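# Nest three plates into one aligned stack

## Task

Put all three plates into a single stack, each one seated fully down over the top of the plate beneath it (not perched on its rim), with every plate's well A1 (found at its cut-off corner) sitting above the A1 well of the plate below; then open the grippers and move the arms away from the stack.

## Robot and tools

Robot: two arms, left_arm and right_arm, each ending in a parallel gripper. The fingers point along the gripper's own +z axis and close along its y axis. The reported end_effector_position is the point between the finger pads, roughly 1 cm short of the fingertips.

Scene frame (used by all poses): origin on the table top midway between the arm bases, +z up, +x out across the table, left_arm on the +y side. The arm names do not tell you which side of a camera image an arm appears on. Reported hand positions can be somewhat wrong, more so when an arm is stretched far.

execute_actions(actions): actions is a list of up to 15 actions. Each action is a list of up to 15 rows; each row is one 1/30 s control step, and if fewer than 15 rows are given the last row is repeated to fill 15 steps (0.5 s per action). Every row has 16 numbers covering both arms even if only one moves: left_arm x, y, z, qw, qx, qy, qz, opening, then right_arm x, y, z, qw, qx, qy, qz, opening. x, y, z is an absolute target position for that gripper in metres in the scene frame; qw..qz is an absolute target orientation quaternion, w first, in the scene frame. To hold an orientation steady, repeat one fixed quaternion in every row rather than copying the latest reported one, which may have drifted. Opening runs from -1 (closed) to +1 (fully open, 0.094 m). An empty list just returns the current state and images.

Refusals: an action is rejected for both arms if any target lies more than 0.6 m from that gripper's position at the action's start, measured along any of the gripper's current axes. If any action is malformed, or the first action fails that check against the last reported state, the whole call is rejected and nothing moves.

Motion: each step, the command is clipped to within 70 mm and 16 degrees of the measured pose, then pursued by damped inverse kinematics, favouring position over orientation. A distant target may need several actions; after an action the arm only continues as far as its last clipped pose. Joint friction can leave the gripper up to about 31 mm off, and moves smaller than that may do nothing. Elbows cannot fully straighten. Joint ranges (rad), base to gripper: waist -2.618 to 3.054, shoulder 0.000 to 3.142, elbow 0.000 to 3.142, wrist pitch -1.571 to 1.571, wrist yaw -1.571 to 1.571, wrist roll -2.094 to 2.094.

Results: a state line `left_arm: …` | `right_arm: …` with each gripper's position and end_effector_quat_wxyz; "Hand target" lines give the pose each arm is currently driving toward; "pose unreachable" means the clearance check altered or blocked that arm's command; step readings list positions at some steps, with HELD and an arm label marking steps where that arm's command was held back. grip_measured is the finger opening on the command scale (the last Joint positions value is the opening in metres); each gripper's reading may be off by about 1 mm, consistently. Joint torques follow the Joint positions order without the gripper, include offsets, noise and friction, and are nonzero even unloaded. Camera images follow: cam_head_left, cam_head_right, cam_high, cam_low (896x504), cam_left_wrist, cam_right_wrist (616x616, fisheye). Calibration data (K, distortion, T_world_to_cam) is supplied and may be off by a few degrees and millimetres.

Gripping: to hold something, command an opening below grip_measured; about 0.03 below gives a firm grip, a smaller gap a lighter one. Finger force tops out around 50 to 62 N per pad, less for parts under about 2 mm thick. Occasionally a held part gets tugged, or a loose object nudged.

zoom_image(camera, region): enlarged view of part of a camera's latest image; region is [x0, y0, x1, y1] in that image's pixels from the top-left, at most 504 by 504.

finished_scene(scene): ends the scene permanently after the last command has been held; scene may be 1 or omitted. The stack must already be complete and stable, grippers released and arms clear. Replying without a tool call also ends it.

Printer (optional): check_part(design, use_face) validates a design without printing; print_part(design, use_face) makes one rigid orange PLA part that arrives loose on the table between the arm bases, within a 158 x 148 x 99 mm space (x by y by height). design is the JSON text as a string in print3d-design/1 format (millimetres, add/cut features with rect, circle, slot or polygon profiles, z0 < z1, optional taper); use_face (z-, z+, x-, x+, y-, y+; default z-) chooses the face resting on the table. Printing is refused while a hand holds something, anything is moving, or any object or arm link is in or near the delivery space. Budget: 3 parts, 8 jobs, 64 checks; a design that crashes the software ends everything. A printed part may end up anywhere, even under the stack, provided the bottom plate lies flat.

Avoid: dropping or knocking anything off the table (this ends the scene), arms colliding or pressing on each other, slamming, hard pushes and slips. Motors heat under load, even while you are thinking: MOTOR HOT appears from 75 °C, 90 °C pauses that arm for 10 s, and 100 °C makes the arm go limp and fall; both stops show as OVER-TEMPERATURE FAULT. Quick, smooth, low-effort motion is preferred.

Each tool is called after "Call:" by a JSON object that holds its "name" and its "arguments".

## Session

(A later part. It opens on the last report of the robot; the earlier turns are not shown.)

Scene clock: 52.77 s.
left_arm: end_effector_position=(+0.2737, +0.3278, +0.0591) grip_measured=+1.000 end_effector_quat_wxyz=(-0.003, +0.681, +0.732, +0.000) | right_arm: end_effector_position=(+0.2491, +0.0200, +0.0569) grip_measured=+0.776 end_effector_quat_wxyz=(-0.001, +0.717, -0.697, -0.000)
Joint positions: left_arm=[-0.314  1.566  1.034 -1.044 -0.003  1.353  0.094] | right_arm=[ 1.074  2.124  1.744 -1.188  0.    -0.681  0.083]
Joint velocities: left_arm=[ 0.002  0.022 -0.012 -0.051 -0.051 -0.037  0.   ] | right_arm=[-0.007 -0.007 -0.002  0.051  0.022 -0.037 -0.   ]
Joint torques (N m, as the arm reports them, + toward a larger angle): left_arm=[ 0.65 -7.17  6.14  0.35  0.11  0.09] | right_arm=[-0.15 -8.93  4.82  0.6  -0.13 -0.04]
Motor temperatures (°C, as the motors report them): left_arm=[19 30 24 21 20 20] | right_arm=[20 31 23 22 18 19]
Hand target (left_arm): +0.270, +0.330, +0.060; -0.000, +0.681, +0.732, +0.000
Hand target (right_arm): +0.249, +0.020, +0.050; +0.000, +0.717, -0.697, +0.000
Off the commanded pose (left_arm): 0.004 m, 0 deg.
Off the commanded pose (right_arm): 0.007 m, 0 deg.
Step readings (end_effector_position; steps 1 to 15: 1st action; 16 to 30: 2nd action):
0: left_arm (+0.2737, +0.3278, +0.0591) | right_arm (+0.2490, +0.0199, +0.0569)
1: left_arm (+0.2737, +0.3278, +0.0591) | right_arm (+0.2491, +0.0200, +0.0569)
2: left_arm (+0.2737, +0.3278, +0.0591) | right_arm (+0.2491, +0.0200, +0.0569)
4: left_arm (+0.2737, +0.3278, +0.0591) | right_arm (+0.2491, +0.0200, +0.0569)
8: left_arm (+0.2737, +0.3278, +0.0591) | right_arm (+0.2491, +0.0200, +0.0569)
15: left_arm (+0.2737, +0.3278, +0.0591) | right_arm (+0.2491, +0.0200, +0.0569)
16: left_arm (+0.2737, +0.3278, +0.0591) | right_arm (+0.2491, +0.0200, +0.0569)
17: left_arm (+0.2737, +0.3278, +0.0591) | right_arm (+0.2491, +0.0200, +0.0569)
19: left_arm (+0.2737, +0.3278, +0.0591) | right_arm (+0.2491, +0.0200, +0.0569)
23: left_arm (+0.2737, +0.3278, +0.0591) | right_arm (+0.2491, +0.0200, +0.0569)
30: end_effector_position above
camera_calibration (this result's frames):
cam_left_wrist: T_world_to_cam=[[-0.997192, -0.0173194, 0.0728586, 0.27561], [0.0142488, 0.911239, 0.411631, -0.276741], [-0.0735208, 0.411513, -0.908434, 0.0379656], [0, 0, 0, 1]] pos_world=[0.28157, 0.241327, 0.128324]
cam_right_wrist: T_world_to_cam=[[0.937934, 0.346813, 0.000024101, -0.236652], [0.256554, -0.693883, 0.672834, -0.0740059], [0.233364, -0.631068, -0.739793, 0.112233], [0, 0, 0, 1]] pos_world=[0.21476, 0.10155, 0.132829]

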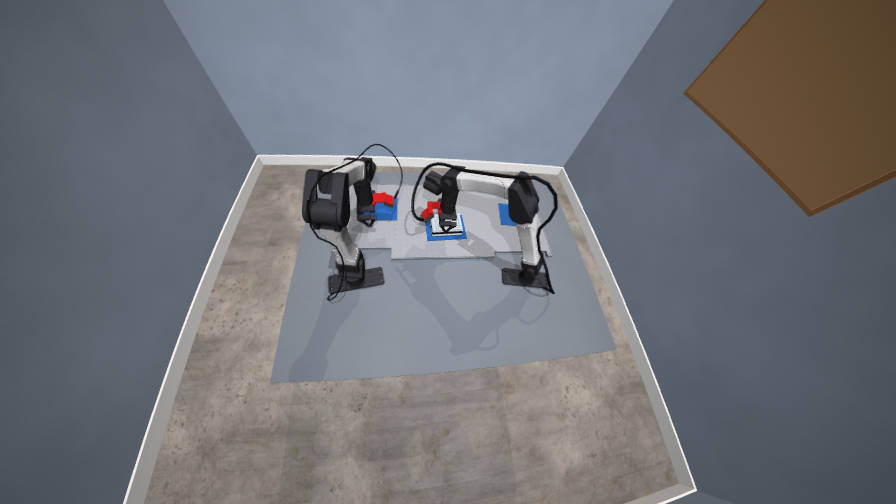

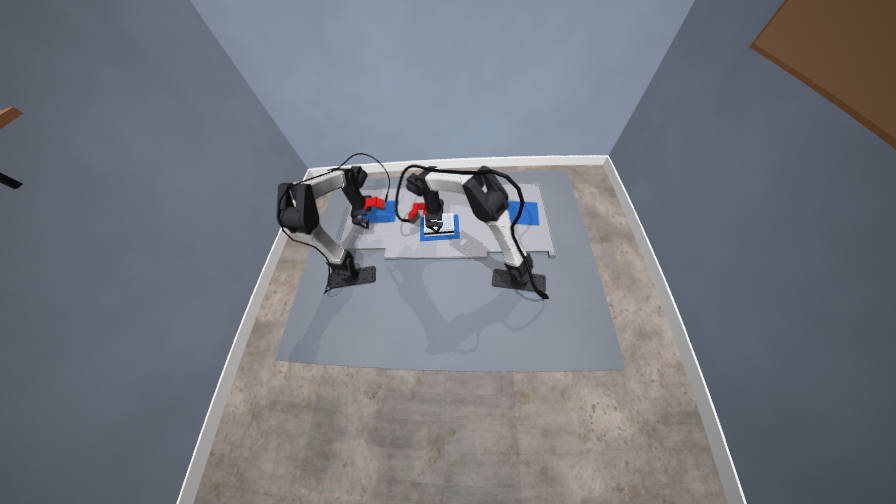

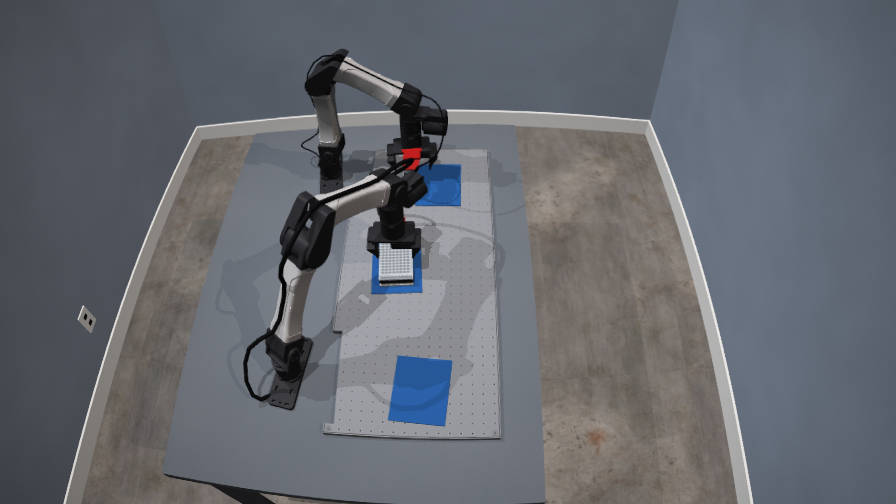

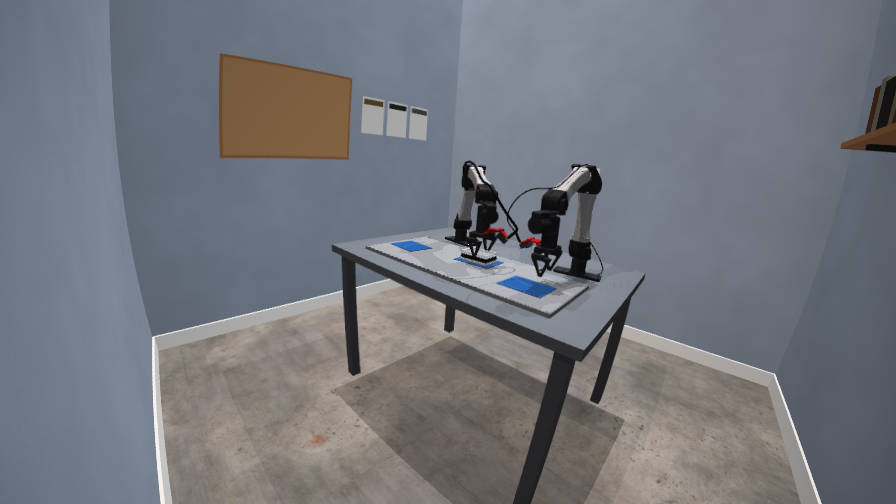

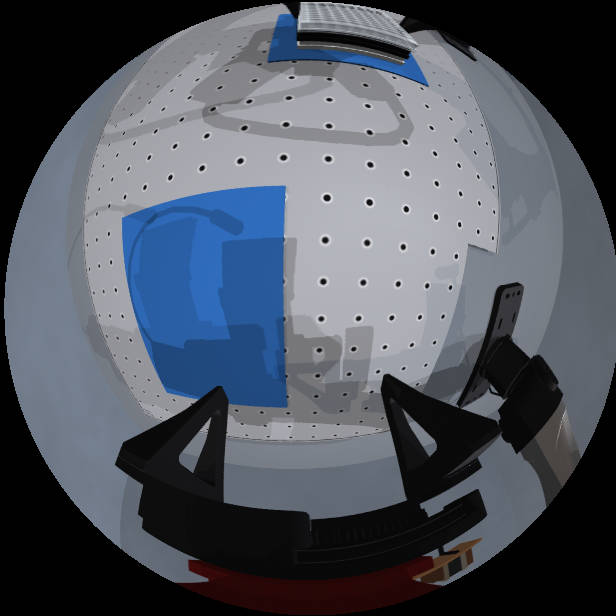

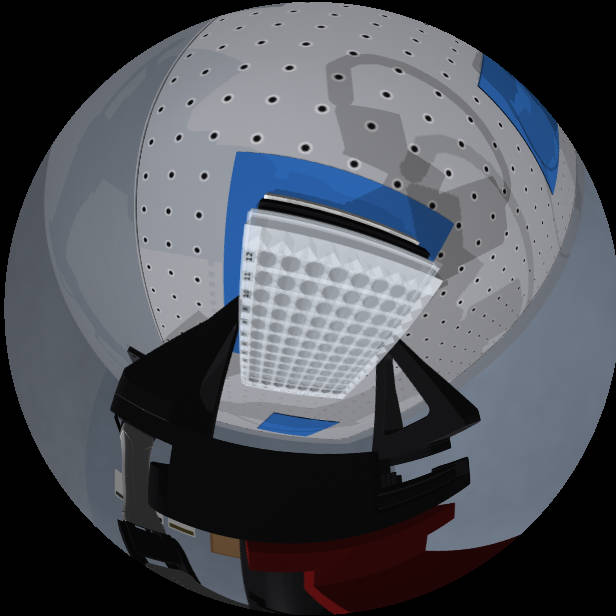

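Call:
{"name": "execute_actions", "arguments": {"actions": [[[0.27,0.33,0.06,0,0.681,0.732,0,1,0.2502,0.0214,0.048,0,0.717,-0.697,0,0.75]]]}}

Call:
{"name": "zoom_image", "arguments": {"camera": "cam_right_wrist", "region": [200, 150, 480, 420]}}

Call:
{"name": "zoom_image", "arguments": {"camera": "cam_left_wrist", "region": [260, 0, 440, 90]}}

Scene clock: 53.67 s.
left_arm: end_effector_position=(+0.2737, +0.3278, +0.0591) grip_measured=+1.000 end_effector_quat_wxyz=(-0.003, +0.681, +0.732, +0.000) | right_arm: end_effector_position=(+0.2492, +0.0201, +0.0569) grip_measured=+0.776 end_effector_quat_wxyz=(-0.001, +0.717, -0.697, -0.000)
Joint positions: left_arm=[-0.314  1.566  1.034 -1.044 -0.003  1.353  0.094] | right_arm=[ 1.074  2.124  1.744 -1.188  0.    -0.681  0.083]
Joint velocities: left_arm=[ 0.007  0.002 -0.022 -0.037  0.007  0.022  0.   ] | right_arm=[-0.012  0.017 -0.002  0.037 -0.007 -0.037 -0.001]
Joint torques (N m, as the arm reports them, + toward a larger angle): left_arm=[ 0.58 -7.07  6.3   0.3   0.1   0.12] | right_arm=[-0.14 -8.65  4.88  0.63 -0.15 -0.02]
Motor temperatures (°C, as the motors report them): left_arm=[19 30 24 21 20 20] | right_arm=[20 31 23 22 18 19]
Hand target (left_arm): +0.270, +0.330, +0.060; -0.000, +0.681, +0.732, +0.000
Hand target (right_arm): +0.250, +0.021, +0.048; -0.000, +0.717, -0.697, -0.000
Off the commanded pose (left_arm): 0.004 m, 0 deg.
Off the commanded pose (right_arm): 0.009 m, 0 deg.
Step readings (end_effector_position):
0: left_arm (+0.2737, +0.3278, +0.0591) | right_arm (+0.2491, +0.0200, +0.0569)
1: left_arm (+0.2737, +0.3278, +0.0591) | right_arm (+0.2492, +0.0201, +0.0569)
2: left_arm (+0.2737, +0.3278, +0.0591) | right_arm (+0.2492, +0.0201, +0.0569)
4: left_arm (+0.2737, +0.3278, +0.0591) | right_arm (+0.2492, +0.0201, +0.0569)
8: left_arm (+0.2737, +0.3278, +0.0591) | right_arm (+0.2492, +0.0201, +0.0569)
15: end_effector_position above
camera_calibration (this result's frames):
cam_left_wrist: T_world_to_cam=[[-0.997192, -0.0173194, 0.0728586, 0.27561], [0.0142488, 0.911239, 0.411631, -0.276741], [-0.0735208, 0.411513, -0.908434, 0.0379656], [0, 0, 0, 1]] pos_world=[0.28157, 0.241327, 0.128324]
cam_right_wrist: T_world_to_cam=[[0.937934, 0.346813, 0.000346721, -0.23675], [0.256398, -0.694087, 0.672684, -0.0739175], [0.233536, -0.630844, -0.73993, 0.112228], [0, 0, 0, 1]] pos_world=[0.214799, 0.101601, 0.132846]

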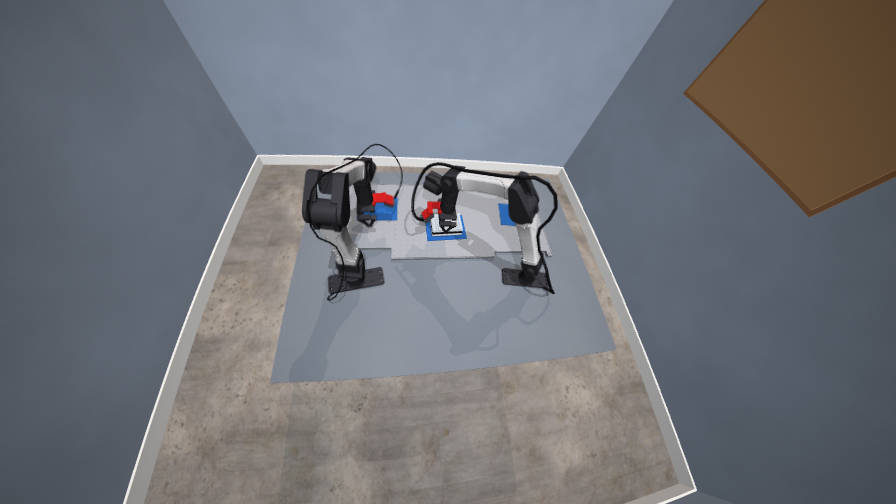

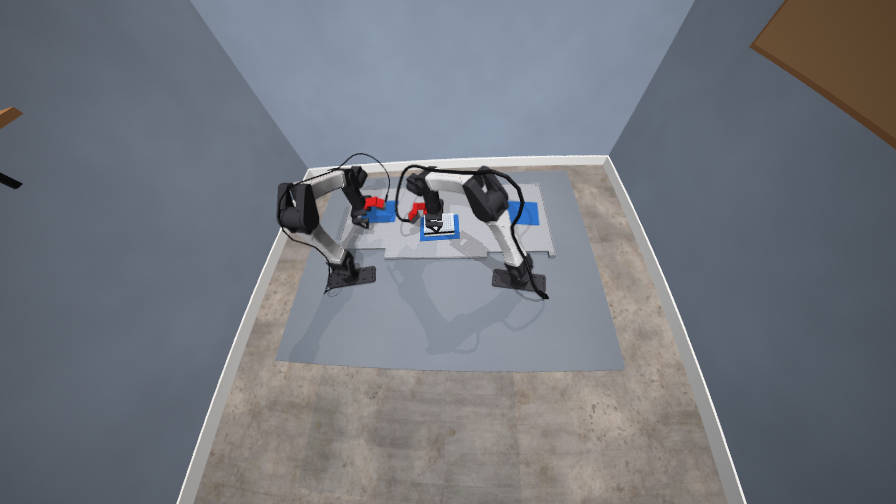

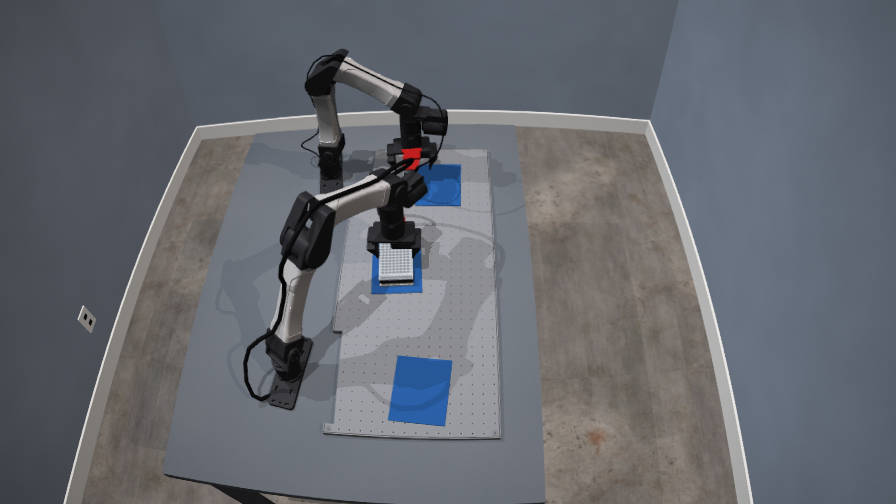

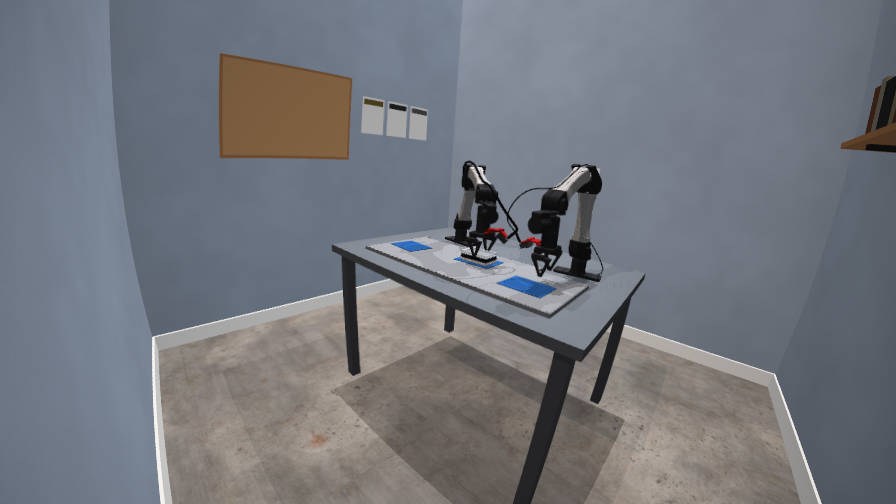

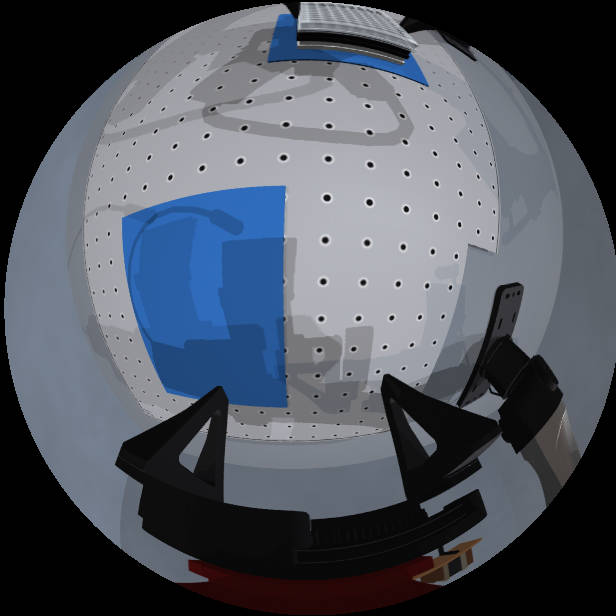

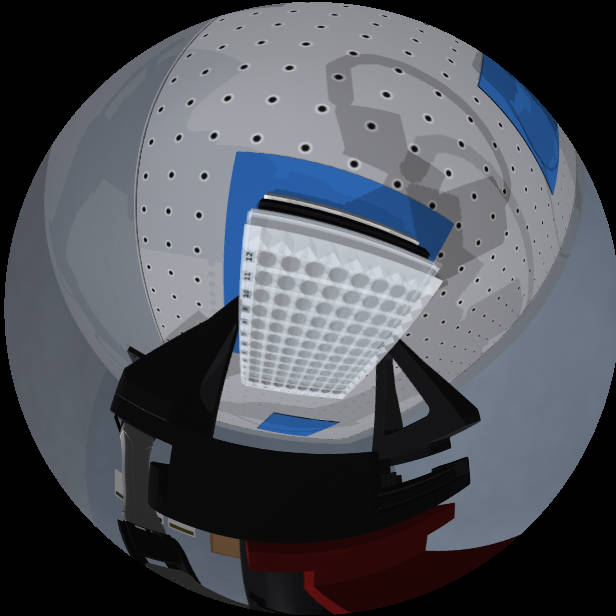

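Region (200, 150, 480, 420) of cam_right_wrist's 616x616 image, scaled by 1.800, with more detail than that image has; it fills the top 486 rows of this view, and the rest is white.

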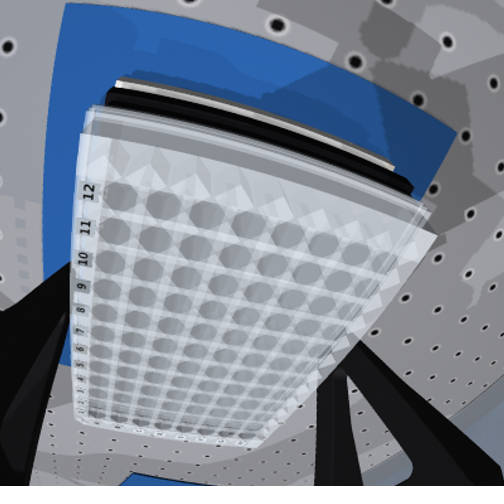

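Region (260, 0, 440, 90) of cam_left_wrist's 616x616 image, scaled by 2.800, with more detail than that image has.

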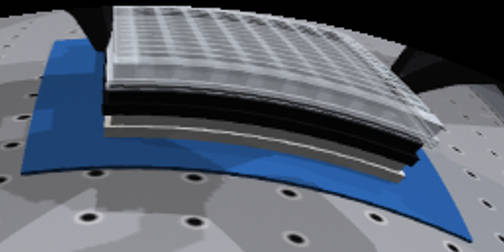

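Call:
{"name": "execute_actions", "arguments": {"actions": [[[0.27,0.33,0.06,0,0.681,0.732,0,1,0.2502,0.0214,0.046,-0.003,0.717,-0.697,0,0.75]],[[0.27,0.33,0.06,0,0.681,0.732,0,1,0.2502,0.0214,0.046,-0.003,0.717,-0.697,0,0.75]]]}}

Call:
{"name": "zoom_image", "arguments": {"camera": "cam_left_wrist", "region": [260,0,440,90]}}

Scene clock: 56.40 s.
left_arm: end_effector_position=(+0.2737, +0.3278, +0.0591) grip_measured=+1.000 end_effector_quat_wxyz=(-0.003, +0.681, +0.732, +0.000) | right_arm: end_effector_position=(+0.2504, +0.0217, +0.0569) grip_measured=+0.776 end_effector_quat_wxyz=(-0.005, +0.717, -0.697, -0.001)
Joint positions: left_arm=[-0.314  1.566  1.034 -1.044 -0.003  1.353  0.094] | right_arm=[ 1.074  2.124  1.744 -1.179  0.    -0.681  0.083]
Joint velocities: left_arm=[ 0.007  0.012 -0.002  0.022  0.037 -0.037  0.   ] | right_arm=[ 0.012 -0.002  0.007 -0.051  0.081 -0.066  0.   ]
Joint torques (N m, as the arm reports them, + toward a larger angle): left_arm=[ 0.94 -7.35  6.06  0.28  0.08  0.03] | right_arm=[-0.16 -9.02  3.99  0.73 -0.14  0.01]
Motor temperatures (°C, as the motors report them): left_arm=[19 30 24 21 20 20] | right_arm=[20 32 23 22 18 19]
Hand target (left_arm): +0.270, +0.330, +0.060; -0.000, +0.681, +0.732, +0.000
Hand target (right_arm): +0.250, +0.021, +0.046; -0.003, +0.717, -0.697, +0.000
Off the commanded pose (left_arm): 0.004 m, 0 deg.
Off the commanded pose (right_arm): 0.011 m, 0 deg.
Step readings (end_effector_position; steps 1 to 15: 1st action; 16 to 30: 2nd action):
0: left_arm (+0.2737, +0.3278, +0.0591) | right_arm (+0.2492, +0.0201, +0.0569)
1: left_arm (+0.2737, +0.3278, +0.0591) | right_arm (+0.2493, +0.0203, +0.0569)
2: left_arm (+0.2737, +0.3278, +0.0591) | right_arm (+0.2497, +0.0208, +0.0569)
4: left_arm (+0.2737, +0.3278, +0.0591) | right_arm (+0.2504, +0.0217, +0.0569)
8: left_arm (+0.2737, +0.3278, +0.0591) | right_arm (+0.2504, +0.0217, +0.0569)
15: left_arm (+0.2737, +0.3278, +0.0591) | right_arm (+0.2504, +0.0217, +0.0569)
16: left_arm (+0.2737, +0.3278, +0.0591) | right_arm (+0.2504, +0.0217, +0.0569)
17: left_arm (+0.2737, +0.3278, +0.0591) | right_arm (+0.2504, +0.0217, +0.0569)
19: left_arm (+0.2737, +0.3278, +0.0591) | right_arm (+0.2504, +0.0217, +0.0569)
23: left_arm (+0.2737, +0.3278, +0.0591) | right_arm (+0.2504, +0.0217, +0.0569)
30: end_effector_position above
camera_calibration (this result's frames):
cam_left_wrist: T_world_to_cam=[[-0.997192, -0.0173194, 0.0728586, 0.27561], [0.0142488, 0.911239, 0.411631, -0.276741], [-0.0735208, 0.411513, -0.908434, 0.0379656], [0, 0, 0, 1]] pos_world=[0.28157, 0.241327, 0.128324]
cam_right_wrist: T_world_to_cam=[[0.937914, 0.346787, 0.00744426, -0.238894], [0.252974, -0.698557, 0.669345, -0.0719666], [0.23732, -0.625905, -0.742915, 0.112093], [0, 0, 0, 1]] pos_world=[0.215666, 0.102732, 0.133224]

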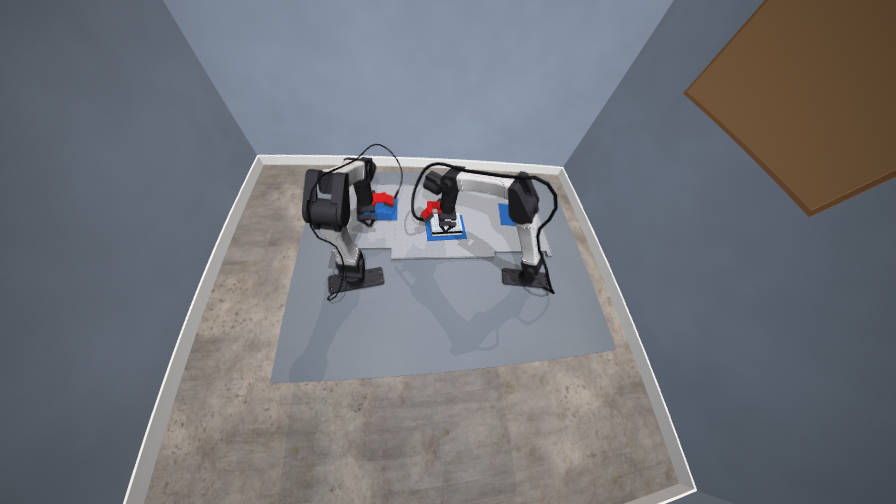

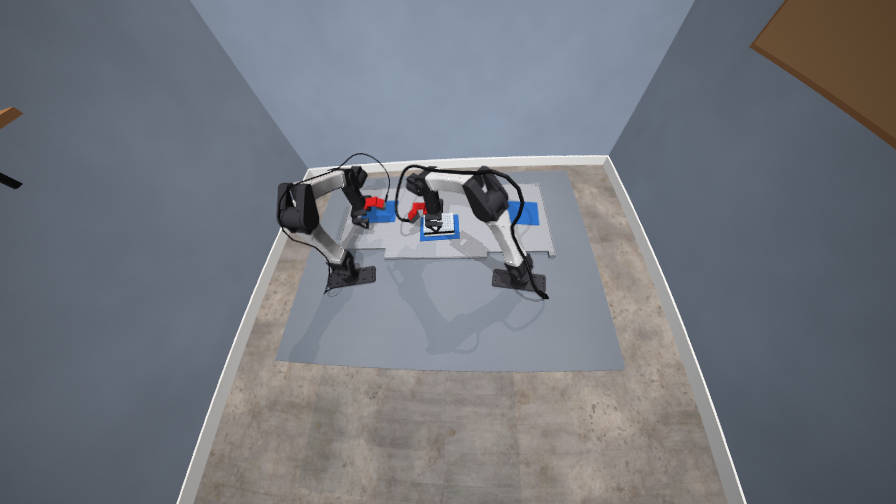

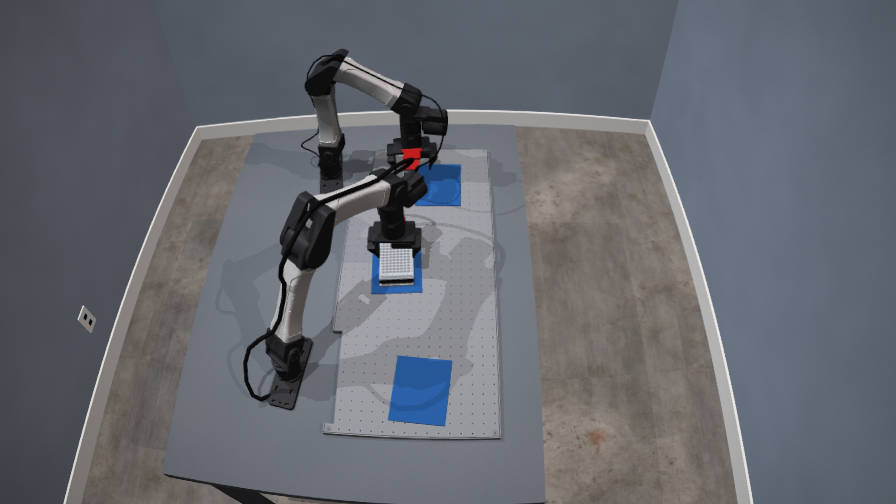

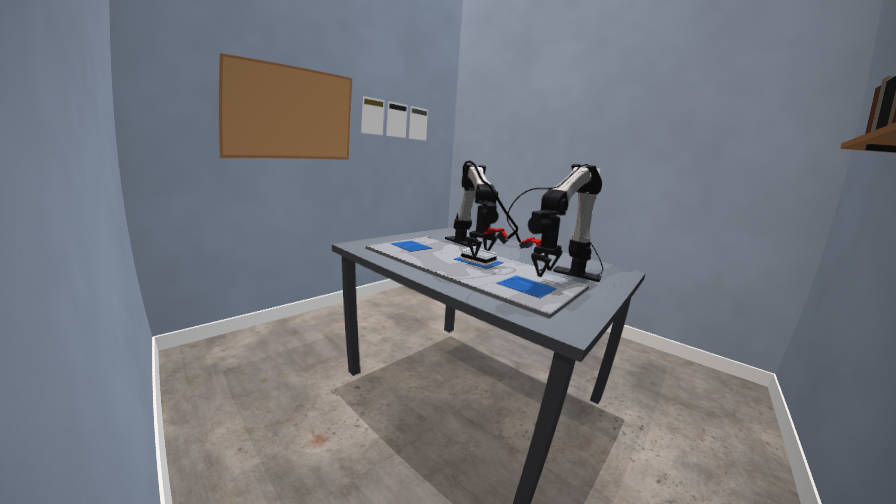

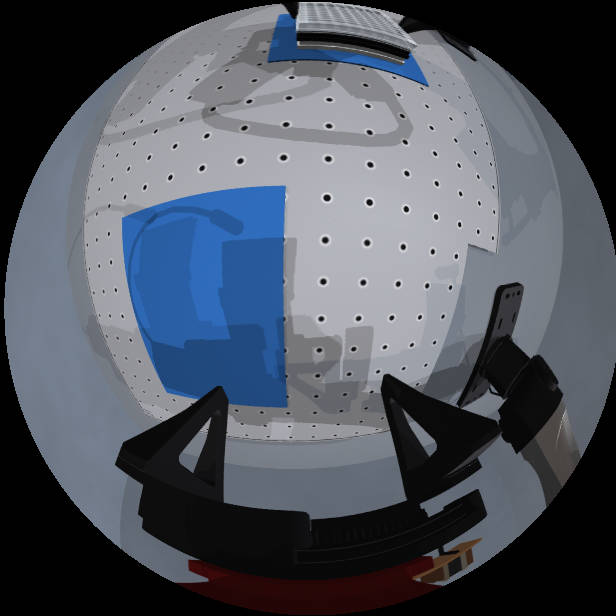

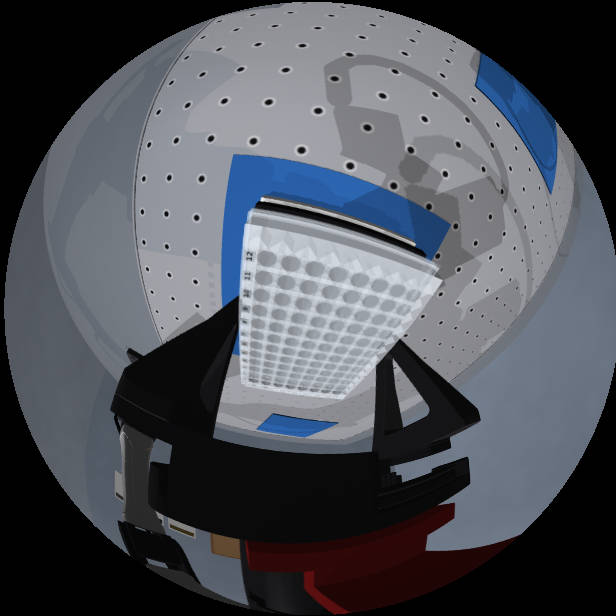

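Region (260, 0, 440, 90) of cam_left_wrist's 616x616 image, scaled by 2.800, with more detail than that image has.

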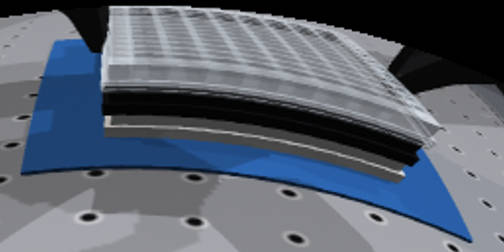

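Call:
{"name": "execute_actions", "arguments": {"actions": [[[0.27,0.33,0.06,0,0.681,0.732,0,1,0.2502,0.0214,0.046,0.006,0.717,-0.697,0,0.75]],[[0.27,0.33,0.06,0,0.681,0.732,0,1,0.2502,0.0214,0.046,0.009,0.717,-0.697,0,0.75]],[[0.27,0.33,0.06,0,0.681,0.732,0,1,0.2502,0.0214,0.046,0.012,0.717,-0.697,0,0.75]]]}}

Scene clock: 59.13 s.
left_arm: end_effector_position=(+0.2737, +0.3278, +0.0591) grip_measured=+1.000 end_effector_quat_wxyz=(-0.003, +0.681, +0.732, +0.000) | right_arm: end_effector_position=(+0.2503, +0.0216, +0.0560) grip_measured=+0.776 end_effector_quat_wxyz=(-0.004, +0.717, -0.697, -0.000)
Joint positions: left_arm=[-0.314  1.566  1.034 -1.044 -0.003  1.353  0.094] | right_arm=[ 1.074  2.127  1.744 -1.18   0.    -0.681  0.083]
Joint velocities: left_arm=[-0.012 -0.007 -0.002 -0.022 -0.007 -0.051  0.   ] | right_arm=[-0.032  0.007  0.012 -0.022  0.007 -0.037 -0.001]
Joint torques (N m, as the arm reports them, + toward a larger angle): left_arm=[ 0.64 -7.3   6.08  0.33  0.11  0.06] | right_arm=[-0.22 -7.    6.97  0.24 -0.17 -0.06]
Motor temperatures (°C, as the motors report them): left_arm=[19 31 24 21 20 20] | right_arm=[20 32 23 22 18 19]
Hand target (left_arm): +0.270, +0.330, +0.060; -0.000, +0.681, +0.732, +0.000
Hand target (right_arm): +0.250, +0.021, +0.046; +0.012, +0.717, -0.697, -0.000
Off the commanded pose (left_arm): 0.004 m, 0 deg.
Off the commanded pose (right_arm): 0.010 m, 2 deg.
Step readings (end_effector_position; steps 1 to 15: 1st action; 16 to 30: 2nd action; 31 to 45: 3rd action):
0: left_arm (+0.2737, +0.3278, +0.0591) | right_arm (+0.2504, +0.0217, +0.0569)
1: left_arm (+0.2737, +0.3278, +0.0591) | right_arm (+0.2504, +0.0217, +0.0563)
2: left_arm (+0.2737, +0.3278, +0.0591) | right_arm (+0.2503, +0.0216, +0.0560)
4: left_arm (+0.2737, +0.3278, +0.0591) | right_arm (+0.2503, +0.0216, +0.0560)
8: left_arm (+0.2737, +0.3278, +0.0591) | right_arm (+0.2503, +0.0216, +0.0560)
15: left_arm (+0.2737, +0.3278, +0.0591) | right_arm (+0.2503, +0.0216, +0.0560)
16: left_arm (+0.2737, +0.3278, +0.0591) | right_arm (+0.2503, +0.0216, +0.0560)
17: left_arm (+0.2737, +0.3278, +0.0591) | right_arm (+0.2503, +0.0216, +0.0560)
19: left_arm (+0.2737, +0.3278, +0.0591) | right_arm (+0.2503, +0.0216, +0.0560)
23: left_arm (+0.2737, +0.3278, +0.0591) | right_arm (+0.2503, +0.0216, +0.0560)
30: left_arm (+0.2737, +0.3278, +0.0591) | right_arm (+0.2503, +0.0216, +0.0560)
31: left_arm (+0.2737, +0.3278, +0.0591) | right_arm (+0.2503, +0.0216, +0.0560)
32: left_arm (+0.2737, +0.3278, +0.0591) | right_arm (+0.2503, +0.0216, +0.0560)
34: left_arm (+0.2737, +0.3278, +0.0591) | right_arm (+0.2503, +0.0216, +0.0560)
38: left_arm (+0.2737, +0.3278, +0.0591) | right_arm (+0.2503, +0.0216, +0.0560)
45: end_effector_position above
camera_calibration (this result's frames):
cam_left_wrist: T_world_to_cam=[[-0.997192, -0.0173194, 0.0728586, 0.27561], [0.0142488, 0.911239, 0.411631, -0.276741], [-0.0735208, 0.411513, -0.908434, 0.0379656], [0, 0, 0, 1]] pos_world=[0.28157, 0.241327, 0.128324]
cam_right_wrist: T_world_to_cam=[[0.937925, 0.3468, 0.00518599, -0.238574], [0.254061, -0.697137, 0.670412, -0.0718194], [0.236114, -0.627479, -0.741971, 0.111631], [0, 0, 0, 1]] pos_world=[0.215653, 0.102716, 0.132213]

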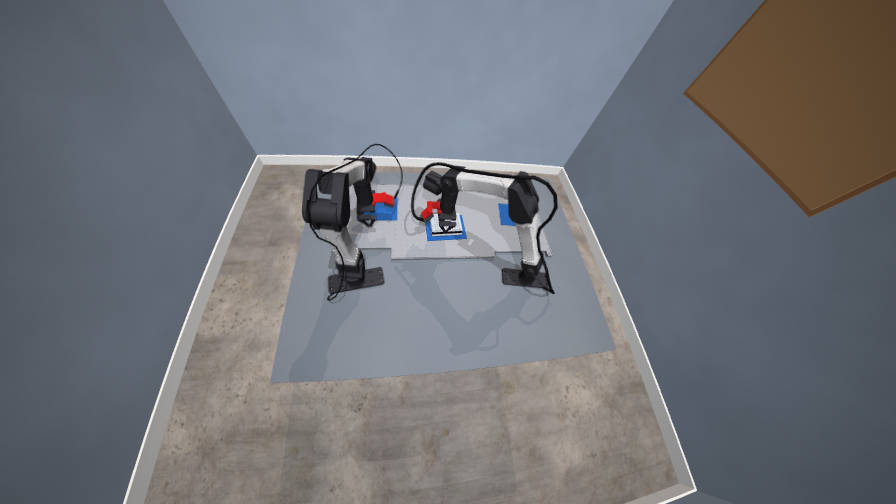

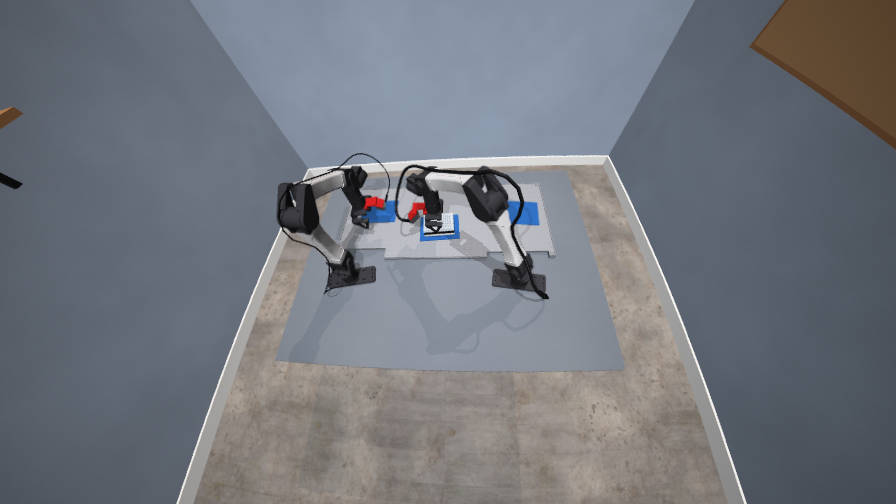

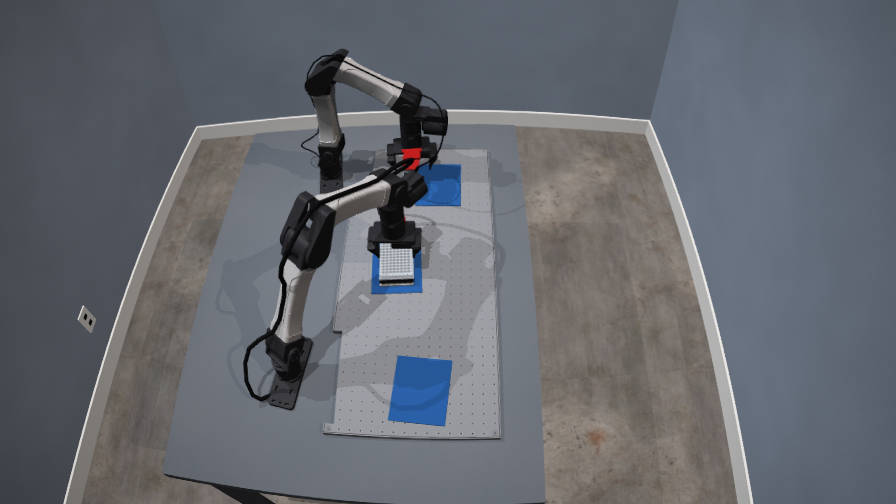

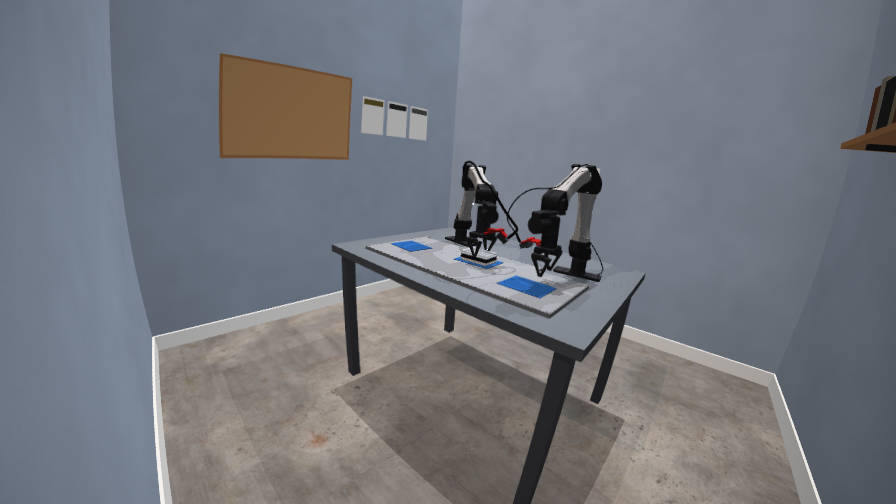

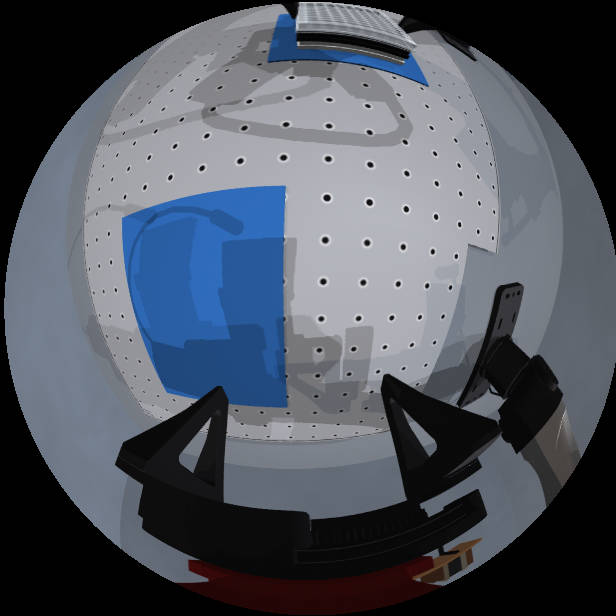

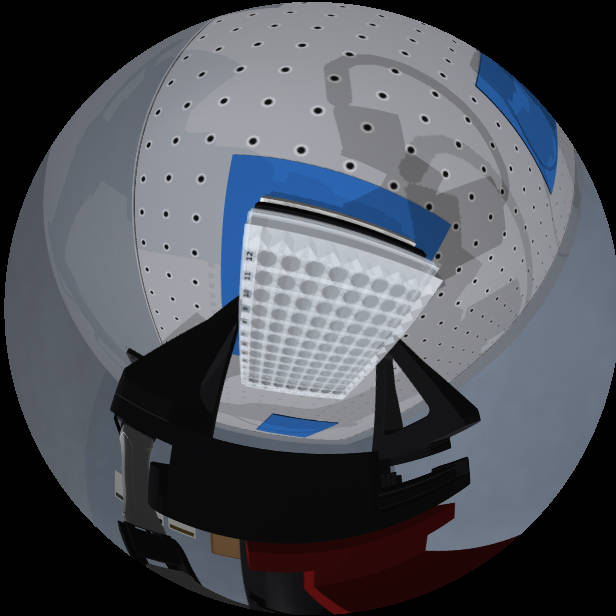

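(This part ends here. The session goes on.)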